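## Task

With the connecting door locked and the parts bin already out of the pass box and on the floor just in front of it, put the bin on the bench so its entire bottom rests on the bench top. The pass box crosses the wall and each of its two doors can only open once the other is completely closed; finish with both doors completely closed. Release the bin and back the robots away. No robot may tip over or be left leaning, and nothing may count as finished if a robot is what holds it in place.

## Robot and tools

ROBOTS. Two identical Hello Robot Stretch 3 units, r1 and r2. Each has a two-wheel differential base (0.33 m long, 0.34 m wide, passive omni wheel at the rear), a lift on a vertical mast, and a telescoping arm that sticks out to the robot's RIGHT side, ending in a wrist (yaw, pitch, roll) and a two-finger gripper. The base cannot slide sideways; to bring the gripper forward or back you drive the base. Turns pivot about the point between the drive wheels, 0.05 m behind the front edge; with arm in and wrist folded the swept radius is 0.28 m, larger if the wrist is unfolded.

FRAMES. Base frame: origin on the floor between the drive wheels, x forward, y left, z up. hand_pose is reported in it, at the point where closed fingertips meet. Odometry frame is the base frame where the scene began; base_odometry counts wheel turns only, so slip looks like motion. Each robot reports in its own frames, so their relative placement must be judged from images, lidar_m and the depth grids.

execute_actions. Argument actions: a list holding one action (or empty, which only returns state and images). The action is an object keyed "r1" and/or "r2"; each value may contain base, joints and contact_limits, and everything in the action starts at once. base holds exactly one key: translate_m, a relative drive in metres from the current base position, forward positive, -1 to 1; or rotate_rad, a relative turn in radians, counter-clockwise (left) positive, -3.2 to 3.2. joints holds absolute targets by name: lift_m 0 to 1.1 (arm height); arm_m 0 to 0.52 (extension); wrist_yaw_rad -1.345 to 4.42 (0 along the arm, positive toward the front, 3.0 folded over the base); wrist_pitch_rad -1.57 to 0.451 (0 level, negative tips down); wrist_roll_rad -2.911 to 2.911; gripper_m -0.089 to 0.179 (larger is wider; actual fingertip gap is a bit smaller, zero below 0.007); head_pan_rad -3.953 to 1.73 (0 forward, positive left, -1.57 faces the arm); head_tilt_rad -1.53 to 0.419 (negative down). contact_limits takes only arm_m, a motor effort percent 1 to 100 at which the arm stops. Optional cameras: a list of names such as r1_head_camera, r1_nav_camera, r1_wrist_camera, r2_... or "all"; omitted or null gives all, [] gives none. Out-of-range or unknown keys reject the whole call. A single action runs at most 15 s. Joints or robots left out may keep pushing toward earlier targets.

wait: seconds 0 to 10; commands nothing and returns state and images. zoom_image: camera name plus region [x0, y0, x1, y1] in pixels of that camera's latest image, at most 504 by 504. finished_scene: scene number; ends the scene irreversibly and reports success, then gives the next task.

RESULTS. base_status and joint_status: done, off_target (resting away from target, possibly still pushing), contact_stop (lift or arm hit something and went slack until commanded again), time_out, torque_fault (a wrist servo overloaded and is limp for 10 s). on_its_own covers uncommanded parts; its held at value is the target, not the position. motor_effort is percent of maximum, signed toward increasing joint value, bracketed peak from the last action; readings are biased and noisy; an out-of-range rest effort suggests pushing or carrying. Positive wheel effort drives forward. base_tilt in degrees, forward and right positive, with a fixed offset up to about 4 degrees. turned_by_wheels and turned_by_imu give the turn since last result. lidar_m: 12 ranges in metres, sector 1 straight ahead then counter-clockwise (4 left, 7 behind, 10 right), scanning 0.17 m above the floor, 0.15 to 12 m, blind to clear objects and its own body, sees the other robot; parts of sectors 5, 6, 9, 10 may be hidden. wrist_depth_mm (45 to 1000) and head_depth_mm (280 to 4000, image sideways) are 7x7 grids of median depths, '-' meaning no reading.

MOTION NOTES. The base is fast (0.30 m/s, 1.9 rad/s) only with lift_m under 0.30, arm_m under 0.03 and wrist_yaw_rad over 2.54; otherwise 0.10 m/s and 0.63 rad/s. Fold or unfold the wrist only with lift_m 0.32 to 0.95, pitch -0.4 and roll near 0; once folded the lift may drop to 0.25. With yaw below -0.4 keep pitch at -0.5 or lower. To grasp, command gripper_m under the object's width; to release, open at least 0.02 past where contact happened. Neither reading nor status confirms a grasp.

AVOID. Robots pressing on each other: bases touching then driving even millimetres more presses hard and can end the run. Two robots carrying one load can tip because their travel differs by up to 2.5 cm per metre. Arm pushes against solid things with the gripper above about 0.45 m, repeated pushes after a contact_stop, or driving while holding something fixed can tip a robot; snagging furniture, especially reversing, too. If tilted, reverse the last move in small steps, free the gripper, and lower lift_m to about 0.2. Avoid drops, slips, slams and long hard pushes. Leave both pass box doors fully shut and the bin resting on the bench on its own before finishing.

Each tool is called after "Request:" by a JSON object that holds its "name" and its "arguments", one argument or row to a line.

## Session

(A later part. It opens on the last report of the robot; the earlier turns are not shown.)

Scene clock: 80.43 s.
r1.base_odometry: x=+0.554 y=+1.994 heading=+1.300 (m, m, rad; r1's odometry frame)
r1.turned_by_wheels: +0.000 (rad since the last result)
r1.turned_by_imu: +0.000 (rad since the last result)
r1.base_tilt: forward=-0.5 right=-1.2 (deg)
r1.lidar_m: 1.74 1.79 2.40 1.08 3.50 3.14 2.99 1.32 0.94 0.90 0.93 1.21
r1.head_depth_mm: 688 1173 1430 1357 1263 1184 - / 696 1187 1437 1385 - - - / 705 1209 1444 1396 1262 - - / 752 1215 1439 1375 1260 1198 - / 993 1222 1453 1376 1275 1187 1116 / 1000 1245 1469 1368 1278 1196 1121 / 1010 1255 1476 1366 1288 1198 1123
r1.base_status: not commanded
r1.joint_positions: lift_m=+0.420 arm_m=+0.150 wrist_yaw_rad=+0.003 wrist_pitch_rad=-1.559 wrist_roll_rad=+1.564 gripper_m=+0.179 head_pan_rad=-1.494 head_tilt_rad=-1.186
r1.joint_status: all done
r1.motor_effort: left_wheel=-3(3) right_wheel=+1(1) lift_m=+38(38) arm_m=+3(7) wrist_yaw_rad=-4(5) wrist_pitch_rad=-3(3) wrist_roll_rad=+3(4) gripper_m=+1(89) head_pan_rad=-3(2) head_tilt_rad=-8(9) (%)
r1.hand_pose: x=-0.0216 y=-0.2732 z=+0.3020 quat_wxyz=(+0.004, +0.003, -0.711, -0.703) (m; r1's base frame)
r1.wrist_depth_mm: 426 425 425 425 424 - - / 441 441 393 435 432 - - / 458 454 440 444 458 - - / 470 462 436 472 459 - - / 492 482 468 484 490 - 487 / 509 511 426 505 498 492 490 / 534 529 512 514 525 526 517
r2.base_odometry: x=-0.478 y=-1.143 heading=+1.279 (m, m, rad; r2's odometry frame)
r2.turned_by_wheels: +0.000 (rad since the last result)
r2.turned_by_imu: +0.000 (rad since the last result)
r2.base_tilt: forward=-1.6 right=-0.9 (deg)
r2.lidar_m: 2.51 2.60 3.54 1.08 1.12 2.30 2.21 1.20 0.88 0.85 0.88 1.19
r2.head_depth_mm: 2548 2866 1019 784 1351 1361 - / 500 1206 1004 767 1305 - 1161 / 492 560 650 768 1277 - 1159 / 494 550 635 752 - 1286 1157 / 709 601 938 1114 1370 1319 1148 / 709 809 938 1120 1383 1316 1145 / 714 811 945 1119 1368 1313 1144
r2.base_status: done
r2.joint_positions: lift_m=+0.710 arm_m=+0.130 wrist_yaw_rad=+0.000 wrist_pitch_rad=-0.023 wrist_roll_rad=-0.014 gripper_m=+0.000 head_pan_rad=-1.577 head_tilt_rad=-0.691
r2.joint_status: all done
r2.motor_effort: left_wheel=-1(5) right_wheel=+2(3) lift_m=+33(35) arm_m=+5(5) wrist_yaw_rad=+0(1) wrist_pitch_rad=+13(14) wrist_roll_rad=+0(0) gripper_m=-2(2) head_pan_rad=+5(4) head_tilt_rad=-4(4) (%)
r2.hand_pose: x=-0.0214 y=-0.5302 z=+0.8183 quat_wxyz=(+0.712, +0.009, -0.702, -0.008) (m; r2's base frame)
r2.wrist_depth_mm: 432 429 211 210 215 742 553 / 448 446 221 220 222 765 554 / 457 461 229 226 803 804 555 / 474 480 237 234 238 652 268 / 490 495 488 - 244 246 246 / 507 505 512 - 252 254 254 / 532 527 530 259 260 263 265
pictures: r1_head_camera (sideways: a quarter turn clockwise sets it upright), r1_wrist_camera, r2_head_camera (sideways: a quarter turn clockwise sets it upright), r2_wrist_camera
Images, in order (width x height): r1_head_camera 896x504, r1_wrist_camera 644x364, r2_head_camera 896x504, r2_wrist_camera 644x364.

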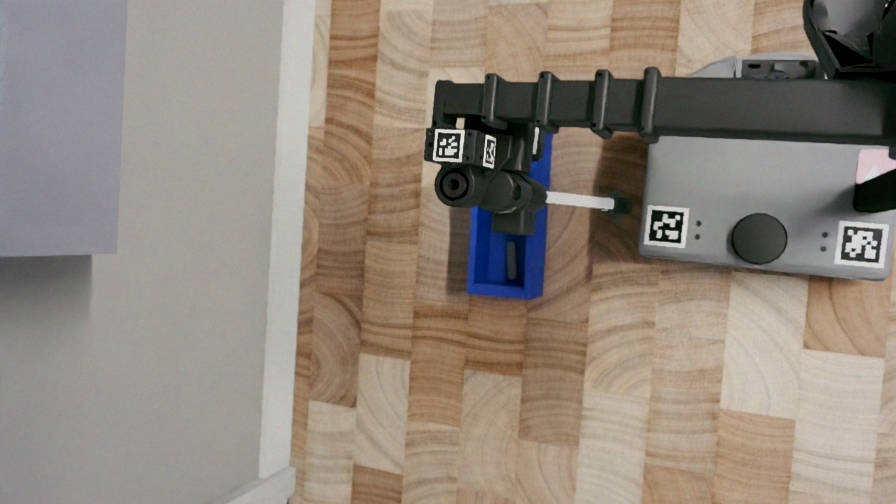

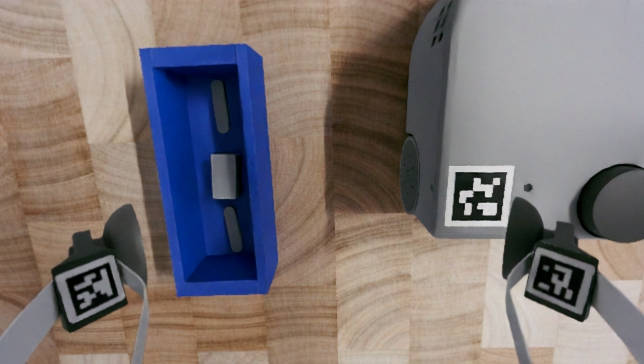

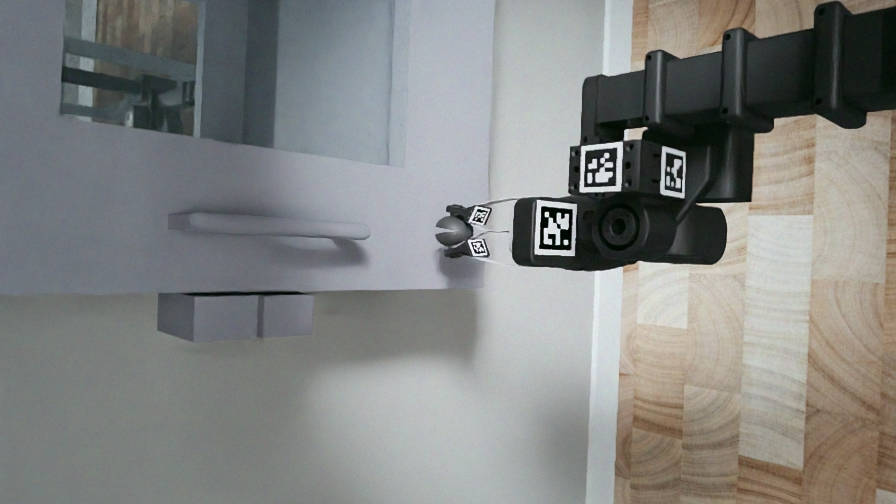

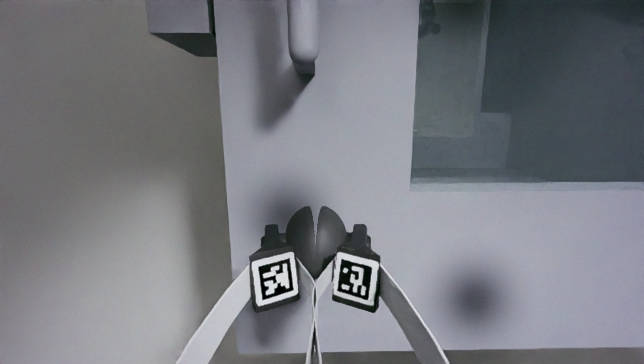

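Request:
{"name": "execute_actions", "arguments": {
  "actions": [
    {"r1":{"joints":{"arm_m":0.275,"lift_m":0.3}},"r2":{"joints":{"arm_m":0.2,"head_pan_rad":-1.3,"head_tilt_rad":-0.5},"contact_limits":{"arm_m":12}}}
  ],
  "cameras": ["r1_head_camera","r1_wrist_camera","r2_head_camera","r2_wrist_camera"]
}}

Scene clock: 87.20 s.
r1.base_odometry: x=+0.554 y=+1.994 heading=+1.300 (m, m, rad; r1's odometry frame)
r1.turned_by_wheels: +0.000 (rad since the last result)
r1.turned_by_imu: +0.000 (rad since the last result)
r1.base_tilt: forward=-0.5 right=-1.3 (deg)
r1.lidar_m: 1.74 1.79 2.40 1.07 3.50 3.13 2.99 1.32 0.94 0.90 0.93 1.21
r1.head_depth_mm: 689 1170 1438 1356 1261 1184 - / 696 1187 1448 1348 1272 - - / 703 1200 1446 1314 1258 - - / 753 1218 1439 1369 1261 1203 - / 990 1229 1466 1373 1273 1192 1125 / 1000 1248 1474 1374 1277 1195 1117 / 1009 1258 1472 1377 1283 1199 1125
r1.base_status: not commanded
r1.joint_positions: lift_m=+0.300 arm_m=+0.275 wrist_yaw_rad=+0.002 wrist_pitch_rad=-1.561 wrist_roll_rad=+1.565 gripper_m=+0.179 head_pan_rad=-1.494 head_tilt_rad=-1.186
r1.joint_status: all done
r1.motor_effort: left_wheel=-3(4) right_wheel=+1(1) lift_m=+28(36) arm_m=+3(5) wrist_yaw_rad=-4(3) wrist_pitch_rad=-3(3) wrist_roll_rad=+3(3) gripper_m=+0(0) head_pan_rad=-2(2) head_tilt_rad=-8(9) (%)
r1.hand_pose: x=-0.0216 y=-0.3979 z=+0.1824 quat_wxyz=(+0.003, +0.003, -0.710, -0.704) (m; r1's base frame)
r1.wrist_depth_mm: 317 314 309 232 309 306 307 / 328 322 313 309 319 320 319 / 337 336 323 322 329 331 - / 352 347 341 331 346 338 - / 360 358 357 345 353 358 - / 375 372 371 356 368 372 - / 391 386 390 304 380 387 386
r2.base_odometry: x=-0.478 y=-1.143 heading=+1.279 (m, m, rad; r2's odometry frame)
r2.turned_by_wheels: +0.000 (rad since the last result)
r2.turned_by_imu: +0.000 (rad since the last result)
r2.base_tilt: forward=-1.7 right=-0.9 (deg)
r2.lidar_m: 2.51 2.60 3.56 1.08 1.11 2.30 2.21 1.20 0.88 0.84 0.87 1.20
r2.head_depth_mm: 473 504 550 612 697 1087 - / 675 728 596 634 716 - 1195 / 698 766 836 953 1078 1246 1256 / 720 793 880 990 1137 1324 1252 / 740 819 914 1028 1180 1381 1245 / 762 849 948 1074 1249 1407 1240 / 786 877 984 1124 1304 1464 1231
r2.base_status: not commanded
r2.joint_positions: lift_m=+0.710 arm_m=+0.185 wrist_yaw_rad=+0.000 wrist_pitch_rad=-0.025 wrist_roll_rad=-0.014 gripper_m=+0.000 head_pan_rad=-1.307 head_tilt_rad=-0.506
r2.joint_status: arm_m contact_stop (moved +0.055 of +0.070); the others done
r2.on_its_own: arm_m is slack since a contact_stop, until your next command for it (your +0.200 is given up)
r2.motor_effort: left_wheel=-2(3) right_wheel=+2(4) lift_m=+32(33) arm_m=+1(16) wrist_yaw_rad=+0(1) wrist_pitch_rad=+13(15) wrist_roll_rad=+0(0) gripper_m=-3(2) head_pan_rad=+4(28) head_tilt_rad=+3(16) (%)
r2.contact_limits: arm_m 12 (drawing in: default 22, maximum 36; extending or still: default 32, maximum 51)
r2.hand_pose: x=-0.0215 y=-0.5854 z=+0.8180 quat_wxyz=(+0.712, +0.009, -0.702, -0.009) (m; r2's base frame)
r2.wrist_depth_mm: 380 224 161 159 162 717 554 / 393 394 166 166 168 738 557 / 405 410 171 172 173 762 556 / 419 423 177 178 180 641 535 / 436 440 184 - 185 186 187 / 453 452 449 - 192 193 194 / 466 471 200 199 199 201 201
pictures: r1_head_camera (sideways: a quarter turn clockwise sets it upright), r1_wrist_camera, r2_head_camera (sideways: a quarter turn clockwise sets it upright), r2_wrist_camera
Images, in order (width x height): r1_head_camera 896x504, r1_wrist_camera 644x364, r2_head_camera 896x504, r2_wrist_camera 644x364.

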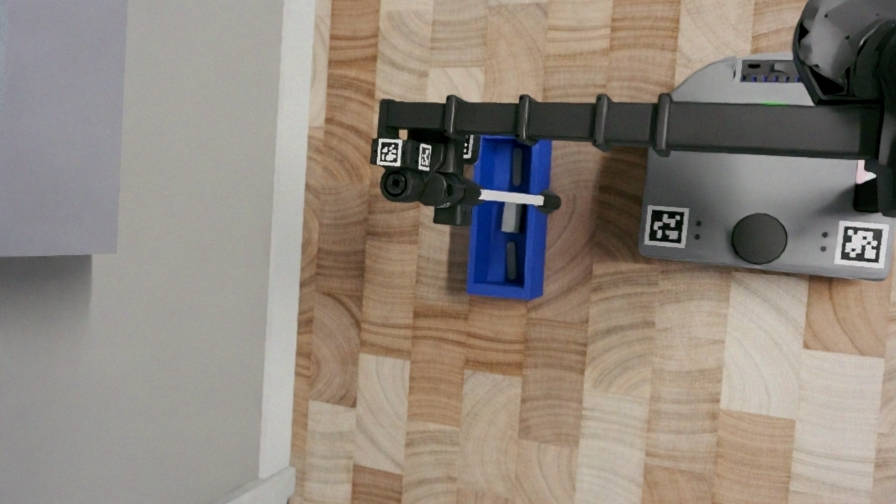

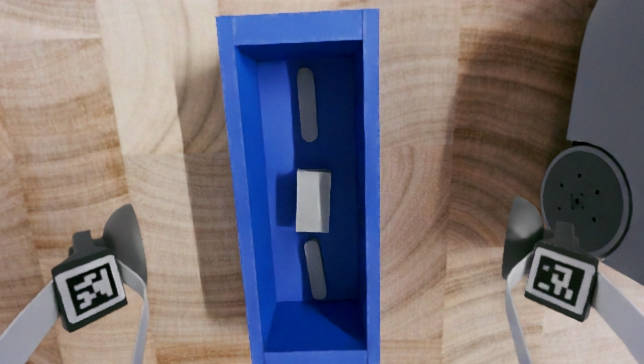

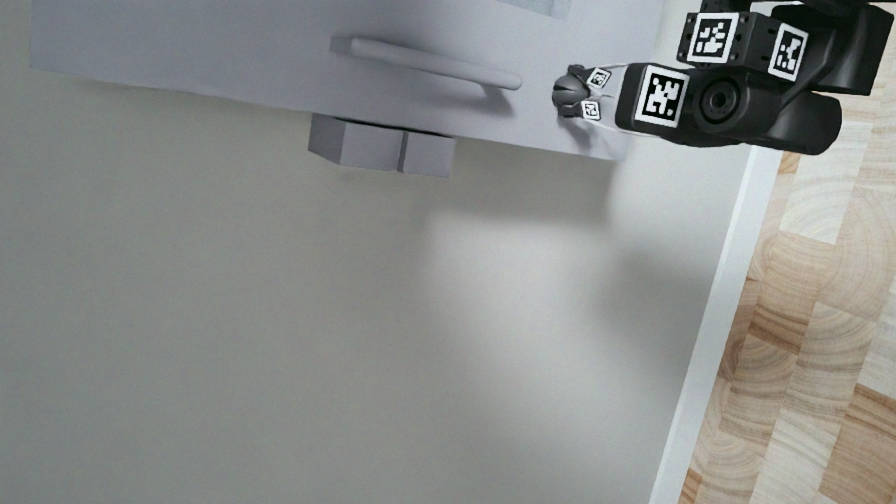

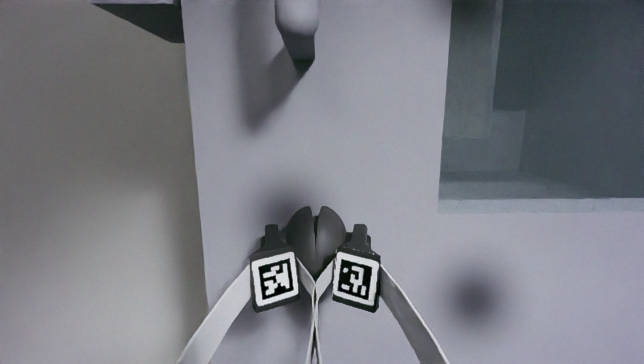

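Request:
{"name": "execute_actions", "arguments": {
  "actions": [
    {"r1":{"base":{"translate_m":0.015},"joints":{"arm_m":0.286,"lift_m":0.24,"head_pan_rad":-1.75,"head_tilt_rad":-0.35}},"r2":{"joints":{"arm_m":0.2},"contact_limits":{"arm_m":20}}}
  ],
  "cameras": ["r1_head_camera","r1_wrist_camera","r2_head_camera","r2_wrist_camera"]
}}

Scene clock: 97.50 s.
r1.base_odometry: x=+0.558 y=+2.009 heading=+1.299 (m, m, rad; r1's odometry frame)
r1.turned_by_wheels: +0.000 (rad since the last result)
r1.turned_by_imu: +0.000 (rad since the last result)
r1.base_tilt: forward=-0.6 right=-1.3 (deg)
r1.lidar_m: 1.73 1.78 2.38 1.07 3.49 3.14 3.00 1.31 0.94 0.90 0.93 1.21
r1.head_depth_mm: 808 637 658 1063 1025 828 1255 / 796 625 646 1301 1071 806 1228 / 782 613 638 1547 1069 791 1194 / 768 603 626 2091 1067 772 1169 / 760 595 615 656 701 756 1140 / 747 584 606 640 696 756 1117 / 736 774 824 863 935 1014 1092
r1.base_status: done
r1.joint_positions: lift_m=+0.240 arm_m=+0.286 wrist_yaw_rad=+0.002 wrist_pitch_rad=-1.561 wrist_roll_rad=+1.565 gripper_m=+0.179 head_pan_rad=-1.743 head_tilt_rad=-0.360
r1.joint_status: all done
r1.motor_effort: left_wheel=-3(6) right_wheel=+1(3) lift_m=+28(29) arm_m=+3(4) wrist_yaw_rad=-3(3) wrist_pitch_rad=-3(3) wrist_roll_rad=+3(3) gripper_m=+0(0) head_pan_rad=-3(22) head_tilt_rad=+5(49) (%)
r1.hand_pose: x=-0.0216 y=-0.4088 z=+0.1224 quat_wxyz=(+0.003, +0.003, -0.710, -0.704) (m; r1's base frame)
r1.wrist_depth_mm: 260 259 213 244 247 254 254 / 271 266 252 253 256 265 262 / 276 275 244 265 264 272 269 / 286 285 273 273 274 284 281 / 298 297 280 282 287 292 292 / 309 310 303 291 300 305 - / 326 320 313 285 311 316 318
r2.base_odometry: x=-0.478 y=-1.143 heading=+1.280 (m, m, rad; r2's odometry frame)
r2.turned_by_wheels: +0.000 (rad since the last result)
r2.turned_by_imu: -0.005 (rad since the last result)
r2.base_tilt: forward=-1.7 right=-0.8 (deg)
r2.lidar_m: 2.51 2.60 3.56 1.08 1.11 2.31 2.21 1.21 0.88 0.85 0.88 1.19
r2.head_depth_mm: 472 503 547 611 698 1090 - / 674 724 590 632 708 - 1191 / 701 768 829 952 1073 1266 1258 / 719 793 877 988 1137 1315 1242 / 738 818 909 1030 1177 1376 1240 / 762 843 943 1071 1247 1401 1235 / 786 874 982 1118 1313 1441 1235
r2.base_status: not commanded
r2.joint_positions: lift_m=+0.710 arm_m=+0.185 wrist_yaw_rad=+0.008 wrist_pitch_rad=-0.025 wrist_roll_rad=-0.014 gripper_m=+0.000 head_pan_rad=-1.307 head_tilt_rad=-0.506
r2.joint_status: arm_m contact_stop (moved +0.000 of +0.015)
r2.on_its_own: arm_m is slack since a contact_stop, until your next command for it (your +0.200 is given up)
r2.motor_effort: left_wheel=+0(3) right_wheel=-1(6) lift_m=+32(32) arm_m=+0(22) wrist_yaw_rad=-9(9) wrist_pitch_rad=+13(16) wrist_roll_rad=-1(0) gripper_m=-3(4) head_pan_rad=+4(5) head_tilt_rad=+3(2) (%)
r2.contact_limits: arm_m 20 (drawing in: default 22, maximum 36; extending or still: default 32, maximum 51)
r2.hand_pose: x=-0.0194 y=-0.5855 z=+0.8180 quat_wxyz=(+0.712, +0.012, -0.702, -0.006) (m; r2's base frame)
r2.wrist_depth_mm: 386 223 161 160 162 719 555 / 394 394 166 167 167 736 553 / 410 411 172 172 173 752 555 / 424 420 178 178 180 652 533 / 437 440 184 - 185 186 186 / 457 453 321 - 192 192 192 / 469 465 199 199 199 200 200
pictures: r1_head_camera (sideways: a quarter turn clockwise sets it upright), r1_wrist_camera, r2_head_camera (sideways: a quarter turn clockwise sets it upright), r2_wrist_camera
Images, in order (width x height): r1_head_camera 896x504, r1_wrist_camera 644x364, r2_head_camera 896x504, r2_wrist_camera 644x364.

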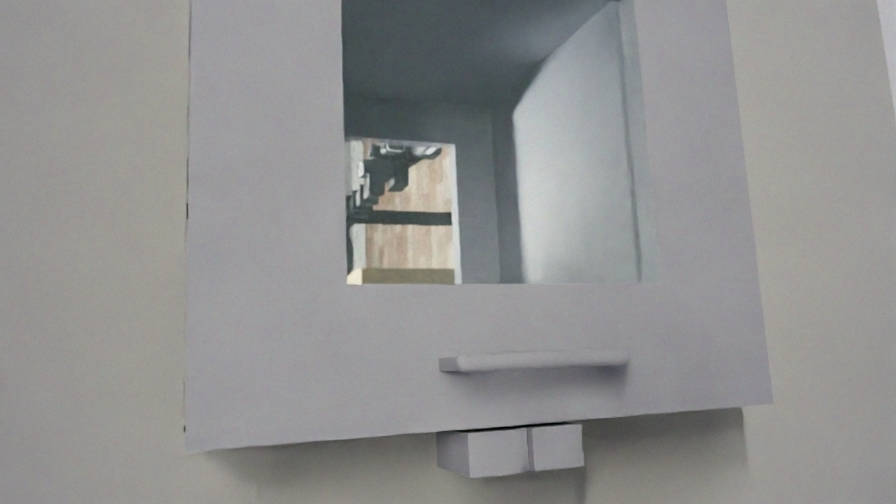

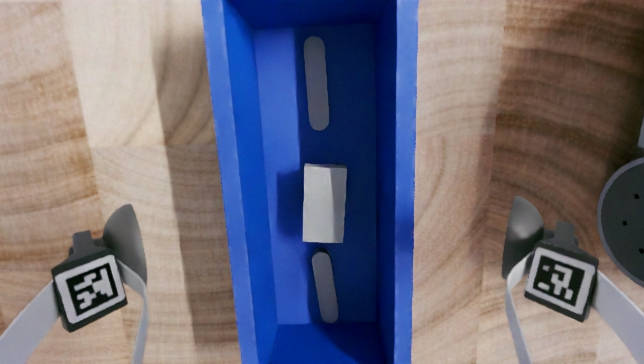

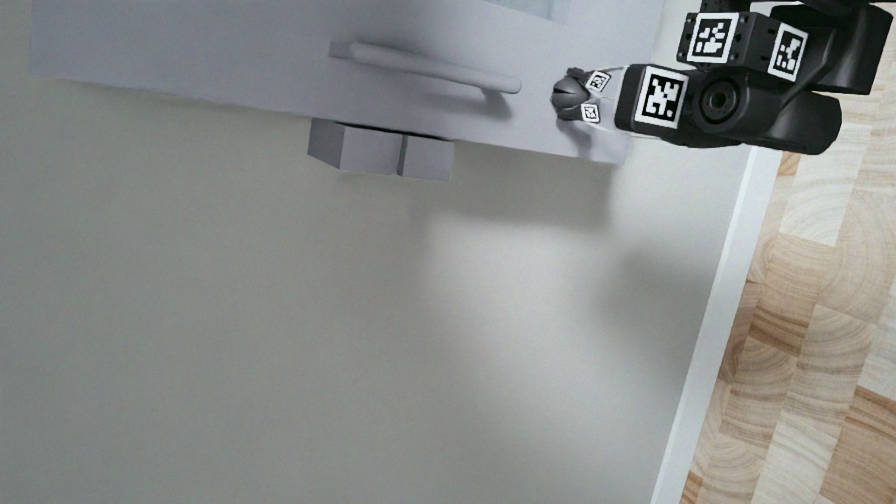

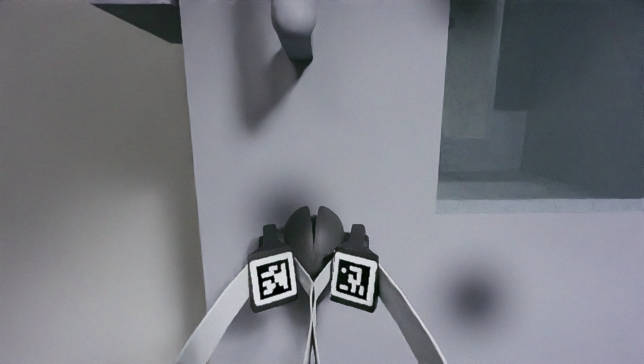

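Request:
{"name": "execute_actions", "arguments": {
  "actions": [
    {"r1":{"joints":{"lift_m":0.155,"head_pan_rad":-1.57,"head_tilt_rad":-1.1}},"r2":{"base":{"translate_m":0.35},"joints":{"arm_m":0.0,"head_pan_rad":-2.1,"head_tilt_rad":-0.35}}}
  ],
  "cameras": ["r1_head_camera","r1_wrist_camera","r2_head_camera"]
}}

Scene clock: 110.63 s.
r1.base_odometry: x=+0.558 y=+2.009 heading=+1.299 (m, m, rad; r1's odometry frame)
r1.turned_by_wheels: +0.000 (rad since the last result)
r1.turned_by_imu: -0.001 (rad since the last result)
r1.base_tilt: forward=-0.6 right=-1.2 (deg)
r1.lidar_m: 1.73 1.77 2.38 1.07 3.48 3.17 3.00 1.32 0.94 0.90 0.93 1.21
r1.head_depth_mm: 829 791 1377 1429 1308 1192 1121 / 834 790 1375 1428 1314 1214 - / 671 791 1365 1458 1269 1221 - / 656 788 1372 1439 1284 1216 - / 884 1091 1374 1435 1299 1202 1114 / 902 1091 1371 1440 1315 1205 1116 / 907 1092 1369 1457 1317 1206 1116
r1.base_status: not commanded
r1.joint_positions: lift_m=+0.155 arm_m=+0.286 wrist_yaw_rad=+0.002 wrist_pitch_rad=-1.561 wrist_roll_rad=+1.565 gripper_m=+0.179 head_pan_rad=-1.577 head_tilt_rad=-1.086
r1.joint_status: all done
r1.motor_effort: left_wheel=-3(3) right_wheel=+1(1) lift_m=+28(28) arm_m=+3(3) wrist_yaw_rad=-3(3) wrist_pitch_rad=-3(3) wrist_roll_rad=+3(3) gripper_m=+1(1) head_pan_rad=+3(18) head_tilt_rad=-8(49) (%)
r1.hand_pose: x=-0.0216 y=-0.4088 z=+0.0374 quat_wxyz=(+0.003, +0.003, -0.710, -0.704) (m; r1's base frame)
r1.wrist_depth_mm: 181 101 169 167 141 175 176 / 187 108 172 175 144 183 183 / 193 107 179 181 148 189 189 / 200 115 175 186 152 195 195 / 207 113 171 164 155 112 201 / - 117 168 169 159 213 210 / 225 222 164 207 163 219 220
r2.base_odometry: x=-0.377 y=-0.807 heading=+1.280 (m, m, rad; r2's odometry frame)
r2.turned_by_wheels: +0.000 (rad since the last result)
r2.turned_by_imu: +0.000 (rad since the last result)
r2.base_tilt: forward=-1.7 right=-1.0 (deg)
r2.lidar_m: 2.16 2.24 3.02 1.73 1.74 2.67 2.56 1.20 0.87 0.84 0.87 1.19
r2.head_depth_mm: 957 750 1063 1121 1058 1629 1397 / 895 701 1210 1252 956 1542 1386 / 843 657 698 1153 869 1387 1369 / 797 610 656 718 794 1267 1344 / 759 686 729 701 871 1165 1282 / 722 772 833 903 990 1091 1203 / 686 735 789 853 925 1015 1116
r2.base_status: done
r2.joint_positions: lift_m=+0.710 arm_m=+0.000 wrist_yaw_rad=+0.000 wrist_pitch_rad=-0.024 wrist_roll_rad=-0.014 gripper_m=+0.000 head_pan_rad=-2.093 head_tilt_rad=-0.359
r2.joint_status: all done
r2.motor_effort: left_wheel=+0(3) right_wheel=+0(3) lift_m=+31(32) arm_m=-4(2) wrist_yaw_rad=-1(8) wrist_pitch_rad=+13(14) wrist_roll_rad=+0(0) gripper_m=-3(4) head_pan_rad=-5(48) head_tilt_rad=+4(14) (%)
r2.hand_pose: x=-0.0213 y=-0.4010 z=+0.8183 quat_wxyz=(+0.712, +0.009, -0.702, -0.008) (m; r2's base frame)
r2.wrist_depth_mm: 544 557 551 557 558 397 334 / 561 564 566 578 577 441 348 / 580 582 590 592 591 470 359 / 598 608 603 614 624 479 374 / 625 621 641 - 634 477 385 / 641 651 641 - 662 674 666 / 670 666 678 675 691 697 697
pictures: r1_head_camera (sideways: a quarter turn clockwise sets it upright), r1_wrist_camera, r2_head_camera (sideways: a quarter turn clockwise sets it upright)
Images, in order (width x height): r1_head_camera 896x504, r1_wrist_camera 644x364, r2_head_camera 896x504.

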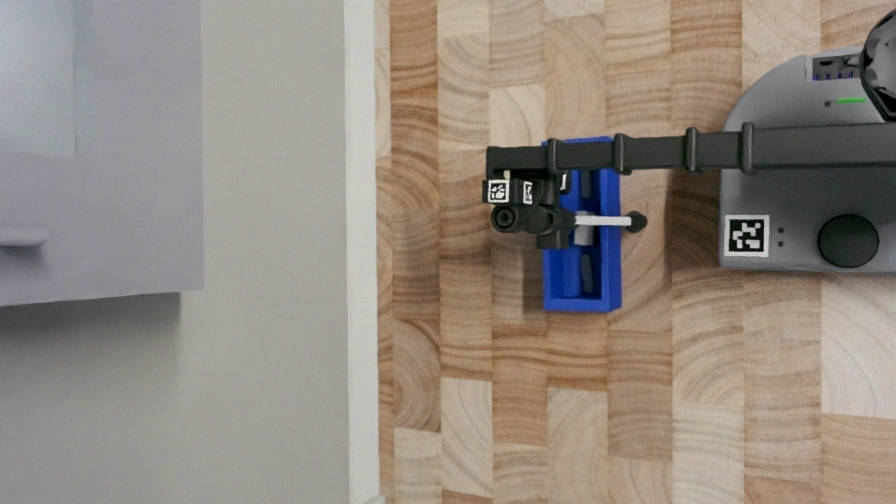

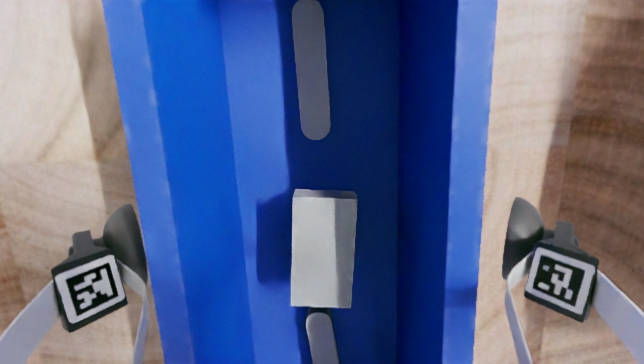

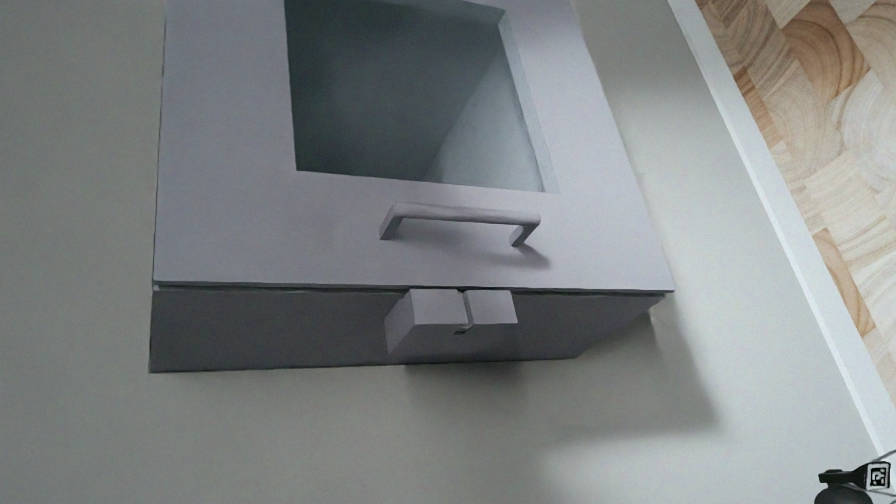

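Request:
{"name": "execute_actions", "arguments": {
  "actions": [
    {"r1":{"joints":{"gripper_m":0.08,"arm_m":0.29}}}
  ],
  "cameras": ["r1_head_camera","r1_wrist_camera","r2_head_camera"]
}}

Request:
{"name": "zoom_image", "arguments": {
  "camera": "r2_head_camera",
  "region": [140, 240, 560, 380]
}}

Scene clock: 115.07 s.
r1.base_odometry: x=+0.558 y=+2.009 heading=+1.299 (m, m, rad; r1's odometry frame)
r1.turned_by_wheels: +0.000 (rad since the last result)
r1.turned_by_imu: +0.000 (rad since the last result)
r1.base_tilt: forward=-0.6 right=-1.3 (deg)
r1.lidar_m: 1.72 1.77 2.38 1.07 3.50 3.15 2.99 1.32 0.94 0.90 0.93 1.22
r1.head_depth_mm: 833 790 1367 1430 1304 1193 1115 / 832 789 1368 1435 1296 1210 - / 673 789 1374 1452 1275 1224 - / 654 788 1370 1439 1285 1220 - / 887 1093 1377 1440 1300 1211 1113 / 910 1089 1373 1448 1318 1207 1111 / 903 1094 1372 1445 1323 1210 1121
r1.base_status: not commanded
r1.joint_positions: lift_m=+0.156 arm_m=+0.290 wrist_yaw_rad=+0.002 wrist_pitch_rad=-1.573 wrist_roll_rad=+1.565 gripper_m=+0.082 head_pan_rad=-1.577 head_tilt_rad=-1.086
r1.joint_status: all done
r1.motor_effort: left_wheel=-3(3) right_wheel=+2(2) lift_m=+9(28) arm_m=+3(7) wrist_yaw_rad=-4(3) wrist_pitch_rad=+1(3) wrist_roll_rad=+3(3) gripper_m=-38(98) head_pan_rad=+4(3) head_tilt_rad=-9(9) (%)
r1.hand_pose: x=-0.0216 y=-0.4096 z=+0.0384 quat_wxyz=(+0.003, +0.003, -0.706, -0.708) (m; r1's base frame)
r1.wrist_depth_mm: 183 104 171 172 150 179 180 / 189 112 176 177 153 183 186 / 195 111 172 183 157 193 193 / 202 199 168 190 160 200 200 / 209 116 163 167 164 115 206 / 217 121 162 201 168 168 215 / 230 226 157 213 172 222 225
r2.base_odometry: x=-0.377 y=-0.807 heading=+1.280 (m, m, rad; r2's odometry frame)
r2.turned_by_wheels: +0.000 (rad since the last result)
r2.turned_by_imu: +0.000 (rad since the last result)
r2.base_tilt: forward=-1.6 right=-0.9 (deg)
r2.lidar_m: 2.16 2.24 3.05 1.73 1.73 2.67 2.56 1.20 0.88 0.84 0.87 1.19
r2.head_depth_mm: 951 750 1061 1123 1050 1639 1389 / 895 700 1207 1251 953 1526 1384 / 844 657 701 1158 875 1394 1387 / 798 608 656 721 797 1267 1344 / 755 688 727 703 875 1167 1293 / 720 772 831 901 983 1087 1210 / 686 736 789 853 922 1008 1121
r2.base_status: not commanded
r2.joint_positions: lift_m=+0.710 arm_m=+0.000 wrist_yaw_rad=+0.000 wrist_pitch_rad=-0.024 wrist_roll_rad=-0.014 gripper_m=+0.000 head_pan_rad=-2.093 head_tilt_rad=-0.359
r2.joint_status: not commanded
r2.motor_effort: left_wheel=+0(0) right_wheel=+0(0) lift_m=+32(31) arm_m=-3(3) wrist_yaw_rad=-1(0) wrist_pitch_rad=+13(13) wrist_roll_rad=+0(0) gripper_m=-2(2) head_pan_rad=-4(4) head_tilt_rad=+3(3) (%)
r2.hand_pose: x=-0.0213 y=-0.4010 z=+0.8183 quat_wxyz=(+0.712, +0.009, -0.702, -0.008) (m; r2's base frame)
r2.wrist_depth_mm: 550 554 553 547 564 398 337 / 558 566 568 568 576 446 346 / 578 582 588 585 587 478 359 / 605 601 602 614 611 475 371 / 620 624 626 - 637 477 382 / 633 646 653 - 665 674 679 / 674 672 675 671 686 691 694
pictures: r1_head_camera (sideways: a quarter turn clockwise sets it upright), r1_wrist_camera, r2_head_camera (sideways: a quarter turn clockwise sets it upright)
Images, in order (width x height): r1_head_camera 896x504, r1_wrist_camera 644x364, r2_head_camera 896x504.

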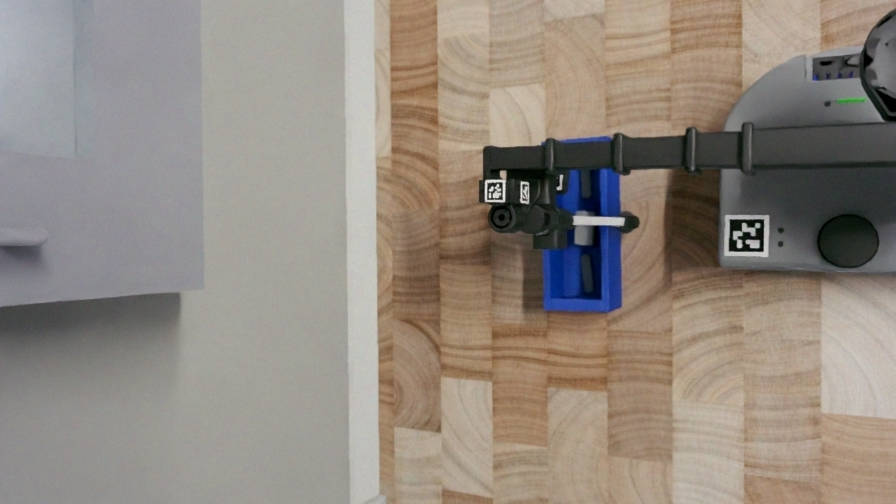

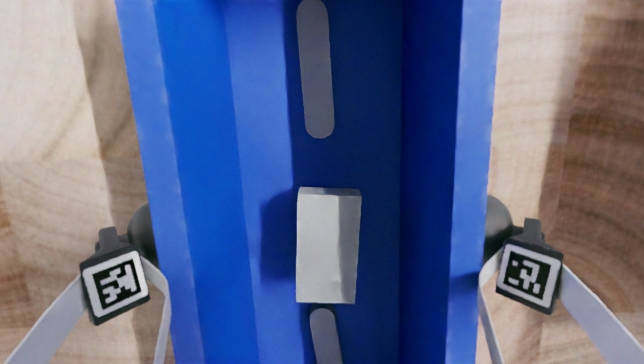

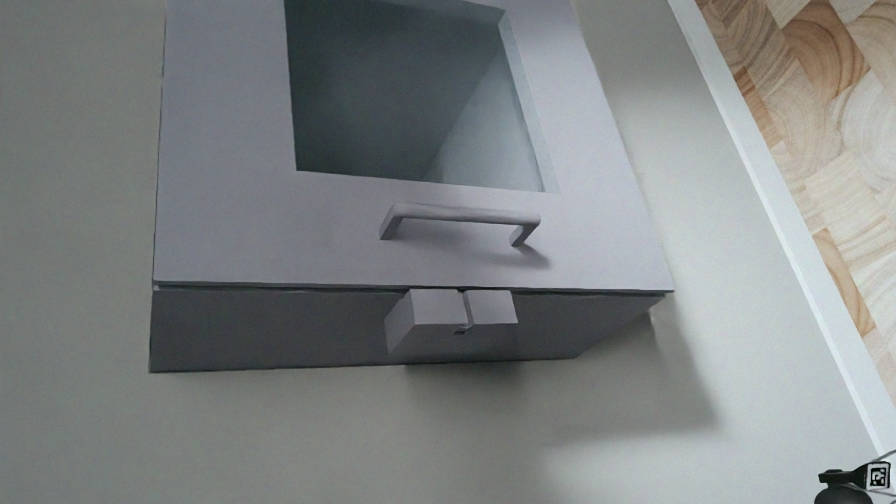

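Region (140, 240, 560, 380) of r2_head_camera's 896x504 image, scaled by 1.200, with more detail than that image has.

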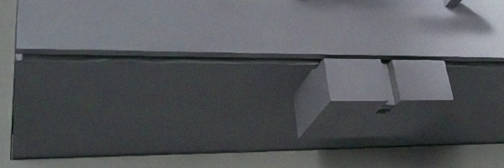

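Request:
{"name": "execute_actions", "arguments": {
  "actions": [
    {"r1":{"joints":{"lift_m":0.3,"head_pan_rad":1.57,"head_tilt_rad":-0.5}}}
  ],
  "cameras": ["r1_head_camera","r1_nav_camera","r1_wrist_camera"]
}}

Scene clock: 120.50 s.
r1.base_odometry: x=+0.558 y=+2.009 heading=+1.299 (m, m, rad; r1's odometry frame)
r1.turned_by_wheels: +0.000 (rad since the last result)
r1.turned_by_imu: +0.000 (rad since the last result)
r1.base_tilt: forward=-0.5 right=-1.3 (deg)
r1.lidar_m: 1.72 1.78 2.38 1.07 3.51 3.14 3.01 1.31 0.37 0.35 0.36 1.22
r1.head_depth_mm: 2920 3162 3389 2681 2017 1608 1343 / 2910 3240 3366 1214 1809 1567 1340 / 2950 3141 1659 1229 1937 1568 1341 / 2909 3159 1656 1221 2011 1614 1344 / 2945 3157 1646 1216 1999 1609 1339 / 2923 3164 1657 1218 2011 1608 1339 / 2923 3171 3362 1199 1328 1494 1376
r1.base_status: not commanded
r1.joint_positions: lift_m=+0.300 arm_m=+0.290 wrist_yaw_rad=+0.002 wrist_pitch_rad=-1.566 wrist_roll_rad=+1.565 gripper_m=+0.099 head_pan_rad=+1.563 head_tilt_rad=-0.507
r1.joint_status: all done
r1.on_its_own: gripper_m is held at +0.099, not at your +0.080, by its stall guard, which is not easing now
r1.motor_effort: left_wheel=-2(3) right_wheel=+1(2) lift_m=+43(49) arm_m=+2(3) wrist_yaw_rad=-4(3) wrist_pitch_rad=-1(2) wrist_roll_rad=+3(3) gripper_m=-17(28) head_pan_rad=+3(37) head_tilt_rad=+3(42) (%)
r1.hand_pose: x=-0.0216 y=-0.4115 z=+0.1820 quat_wxyz=(+0.003, +0.003, -0.708, -0.706) (m; r1's base frame)
r1.wrist_depth_mm: 317 308 174 179 156 309 309 / 325 319 170 186 159 320 321 / 334 334 167 195 163 333 327 / 348 345 162 199 165 338 - / 364 357 159 180 168 350 - / 374 - 157 217 173 376 365 / 388 390 165 229 177 383 381
r2.base_odometry: x=-0.377 y=-0.807 heading=+1.280 (m, m, rad; r2's odometry frame)
r2.turned_by_wheels: +0.000 (rad since the last result)
r2.turned_by_imu: +0.000 (rad since the last result)
r2.base_tilt: forward=-1.7 right=-0.9 (deg)
r2.lidar_m: 2.16 2.23 3.05 1.73 1.74 2.67 2.56 1.20 0.88 0.84 0.87 1.19
r2.head_depth_mm: 954 753 1055 1123 1052 1640 1398 / 897 701 1207 1252 951 1534 1384 / 843 656 701 1153 867 1387 1376 / 801 610 657 717 792 1270 1338 / 756 686 728 703 878 1163 1301 / 722 772 834 905 984 1079 1208 / 685 737 789 852 922 1007 1118
r2.base_status: not commanded
r2.joint_positions: lift_m=+0.710 arm_m=+0.000 wrist_yaw_rad=+0.000 wrist_pitch_rad=-0.024 wrist_roll_rad=-0.014 gripper_m=+0.000 head_pan_rad=-2.093 head_tilt_rad=-0.359
r2.joint_status: not commanded
r2.motor_effort: left_wheel=+0(0) right_wheel=+1(1) lift_m=+32(31) arm_m=-4(4) wrist_yaw_rad=-1(0) wrist_pitch_rad=+13(13) wrist_roll_rad=+0(0) gripper_m=-2(2) head_pan_rad=-4(4) head_tilt_rad=+3(3) (%)
r2.hand_pose: x=-0.0213 y=-0.4010 z=+0.8183 quat_wxyz=(+0.712, +0.009, -0.702, -0.008) (m; r2's base frame)
r2.wrist_depth_mm: 541 549 545 551 552 398 334 / 564 565 568 576 579 440 350 / 580 588 595 595 591 475 361 / 602 600 600 610 618 479 373 / 628 627 616 - 637 477 382 / 644 644 645 - 660 663 666 / 667 668 675 680 691 684 692
pictures: r1_head_camera (sideways: a quarter turn clockwise sets it upright), r1_nav_camera (sideways: a quarter turn counterclockwise sets it upright), r1_wrist_camera
Images, in order (width x height): r1_head_camera 896x504, r1_nav_camera 672x504, r1_wrist_camera 644x364.

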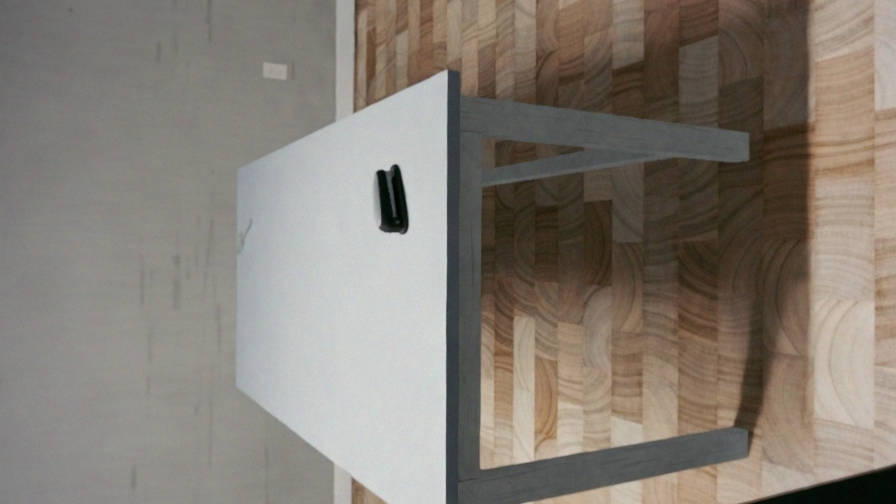

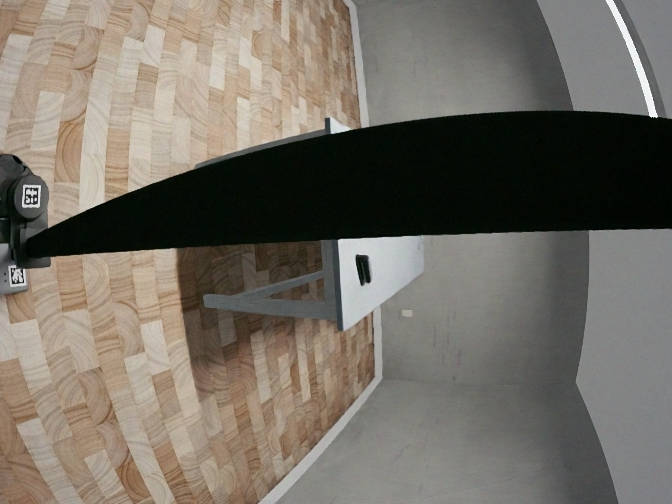

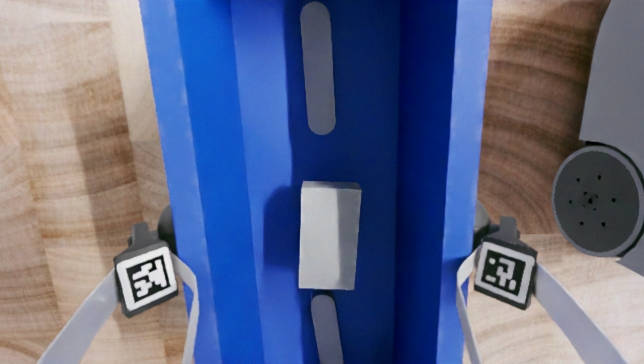

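Request:
{"name": "execute_actions", "arguments": {
  "actions": [
    {"r1":{"base":{"rotate_rad":2.0},"joints":{"gripper_m":0.09,"lift_m":0.6,"arm_m":0.15,"head_pan_rad":-1.2,"head_tilt_rad":-0.8}},"r2":{"base":{"translate_m":0.15},"joints":{"wrist_pitch_rad":-0.5,"wrist_yaw_rad":-1.3,"lift_m":0.95,"arm_m":0.4}}}
  ],
  "cameras": ["r1_head_camera","r1_wrist_camera","r2_wrist_camera","r2_head_camera"]
}}

Scene clock: 143.73 s.
r1.base_odometry: x=+0.558 y=+2.009 heading=-2.984 (m, m, rad; r1's odometry frame)
r1.turned_by_wheels: +2.000 (rad since the last result)
r1.turned_by_imu: +2.013 (rad since the last result)
r1.base_tilt: forward=-0.6 right=-1.3 (deg)
r1.lidar_m: 1.11 3.25 3.01 1.49 0.98 0.90 0.91 1.11 1.72 1.75 2.19 1.07
r1.head_depth_mm: 1718 1909 2081 1801 1523 1384 - / 1867 2077 2168 1800 1535 1345 731 / 2043 2256 2209 1809 1530 1327 749 / 2236 2530 2193 1803 1538 1326 752 / 2482 2731 2207 1796 1543 1329 1168 / 2760 2814 2207 1801 1527 1329 1172 / 3176 2849 2215 1810 1535 1326 1168
r1.base_status: done
r1.joint_positions: lift_m=+0.600 arm_m=+0.150 wrist_yaw_rad=+0.002 wrist_pitch_rad=-1.564 wrist_roll_rad=+1.565 gripper_m=+0.094 head_pan_rad=-1.193 head_tilt_rad=-0.790
r1.joint_status: gripper_m off_target (ended at +0.094, target +0.090); the others done
r1.motor_effort: left_wheel=-4(10) right_wheel=+2(4) lift_m=+43(43) arm_m=-3(7) wrist_yaw_rad=-4(3) wrist_pitch_rad=-2(2) wrist_roll_rad=+3(3) gripper_m=-19(64) head_pan_rad=-3(38) head_tilt_rad=-6(32) (%)
r1.hand_pose: x=-0.0216 y=-0.2725 z=+0.4820 quat_wxyz=(+0.003, +0.003, -0.709, -0.705) (m; r1's base frame)
r1.wrist_depth_mm: 600 582 175 179 155 109 - / 602 590 170 186 159 113 - / 635 638 165 196 162 117 - / 652 643 162 200 166 386 651 / 677 672 160 180 170 650 664 / 693 - 157 217 172 692 687 / 735 719 165 228 177 711 716
r2.base_odometry: x=-0.334 y=-0.664 heading=+1.280 (m, m, rad; r2's odometry frame)
r2.turned_by_wheels: +0.000 (rad since the last result)
r2.turned_by_imu: +0.000 (rad since the last result)
r2.base_tilt: forward=-1.7 right=-0.9 (deg)
r2.lidar_m: 2.01 2.09 2.84 2.35 1.34 2.83 2.71 1.20 0.87 0.84 0.87 1.19
r2.head_depth_mm: 951 751 1240 1287 1043 1646 - / 894 700 749 818 933 1508 - / 845 731 750 771 872 - - / 797 834 879 954 - - 1332 / 753 815 883 959 - 1191 1290 / 720 773 833 - 986 1081 1207 / 686 730 779 - 931 1011 1117
r2.base_status: done
r2.joint_positions: lift_m=+0.950 arm_m=+0.400 wrist_yaw_rad=-1.299 wrist_pitch_rad=-0.513 wrist_roll_rad=-0.014 gripper_m=+0.000 head_pan_rad=-2.093 head_tilt_rad=-0.359
r2.joint_status: all done
r2.motor_effort: left_wheel=-1(3) right_wheel=+1(4) lift_m=+32(34) arm_m=+4(5) wrist_yaw_rad=-1(1) wrist_pitch_rad=+7(14) wrist_roll_rad=+0(0) gripper_m=-3(2) head_pan_rad=-4(4) head_tilt_rad=+4(4) (%)
r2.hand_pose: x=-0.2250 y=-0.6012 z=+0.9415 quat_wxyz=(+0.441, -0.266, -0.650, -0.559) (m; r2's base frame)
r2.wrist_depth_mm: 256 330 336 274 - - - / 263 344 374 304 - - - / 269 355 430 390 - - - / 273 367 482 455 - - - / 283 379 575 - - - - / 293 391 561 - - - - / 299 413 789 - - - -
pictures: r1_head_camera (sideways: a quarter turn clockwise sets it upright), r1_wrist_camera, r2_head_camera (sideways: a quarter turn clockwise sets it upright), r2_wrist_camera
Images, in order (width x height): r1_head_camera 896x504, r1_wrist_camera 644x364, r2_head_camera 896x504, r2_wrist_camera 644x364.

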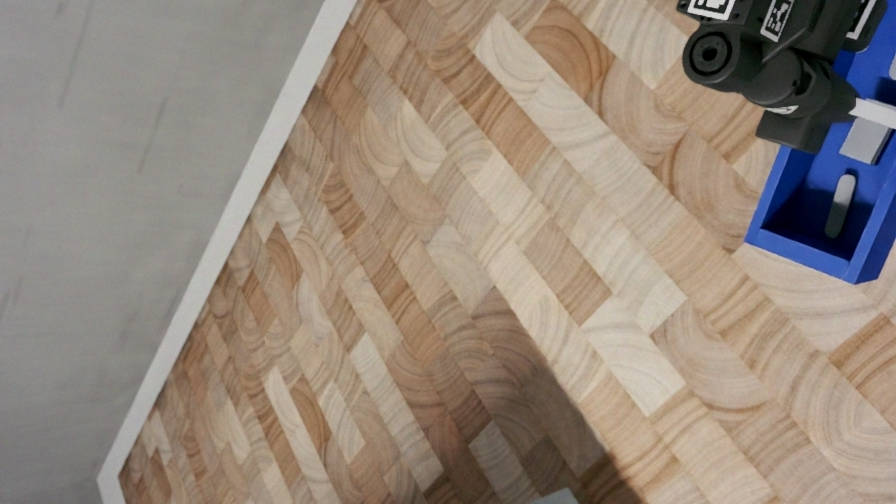

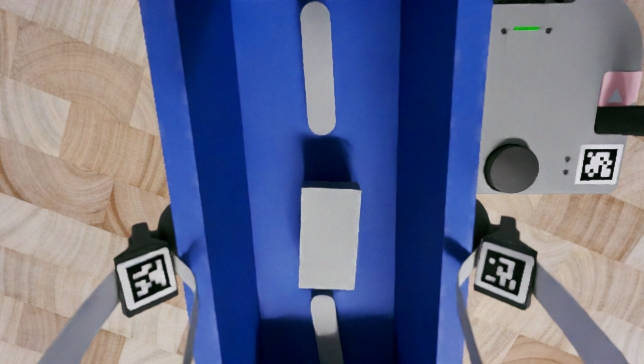

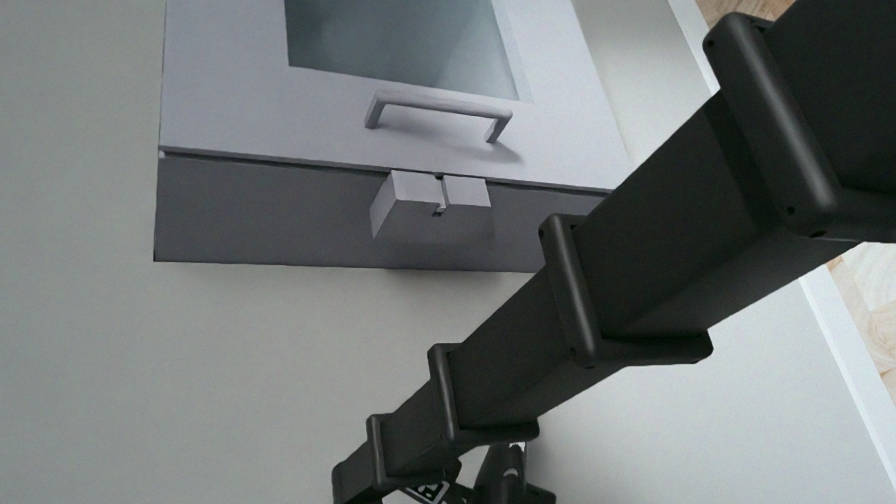

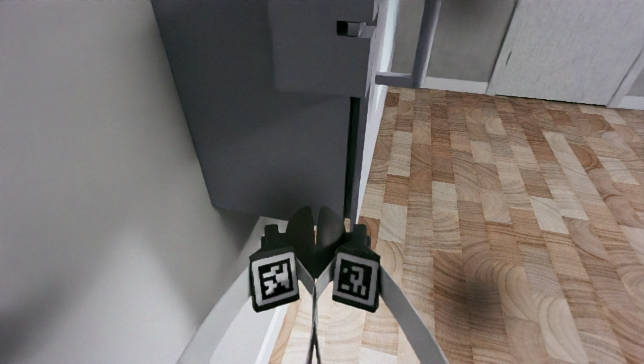

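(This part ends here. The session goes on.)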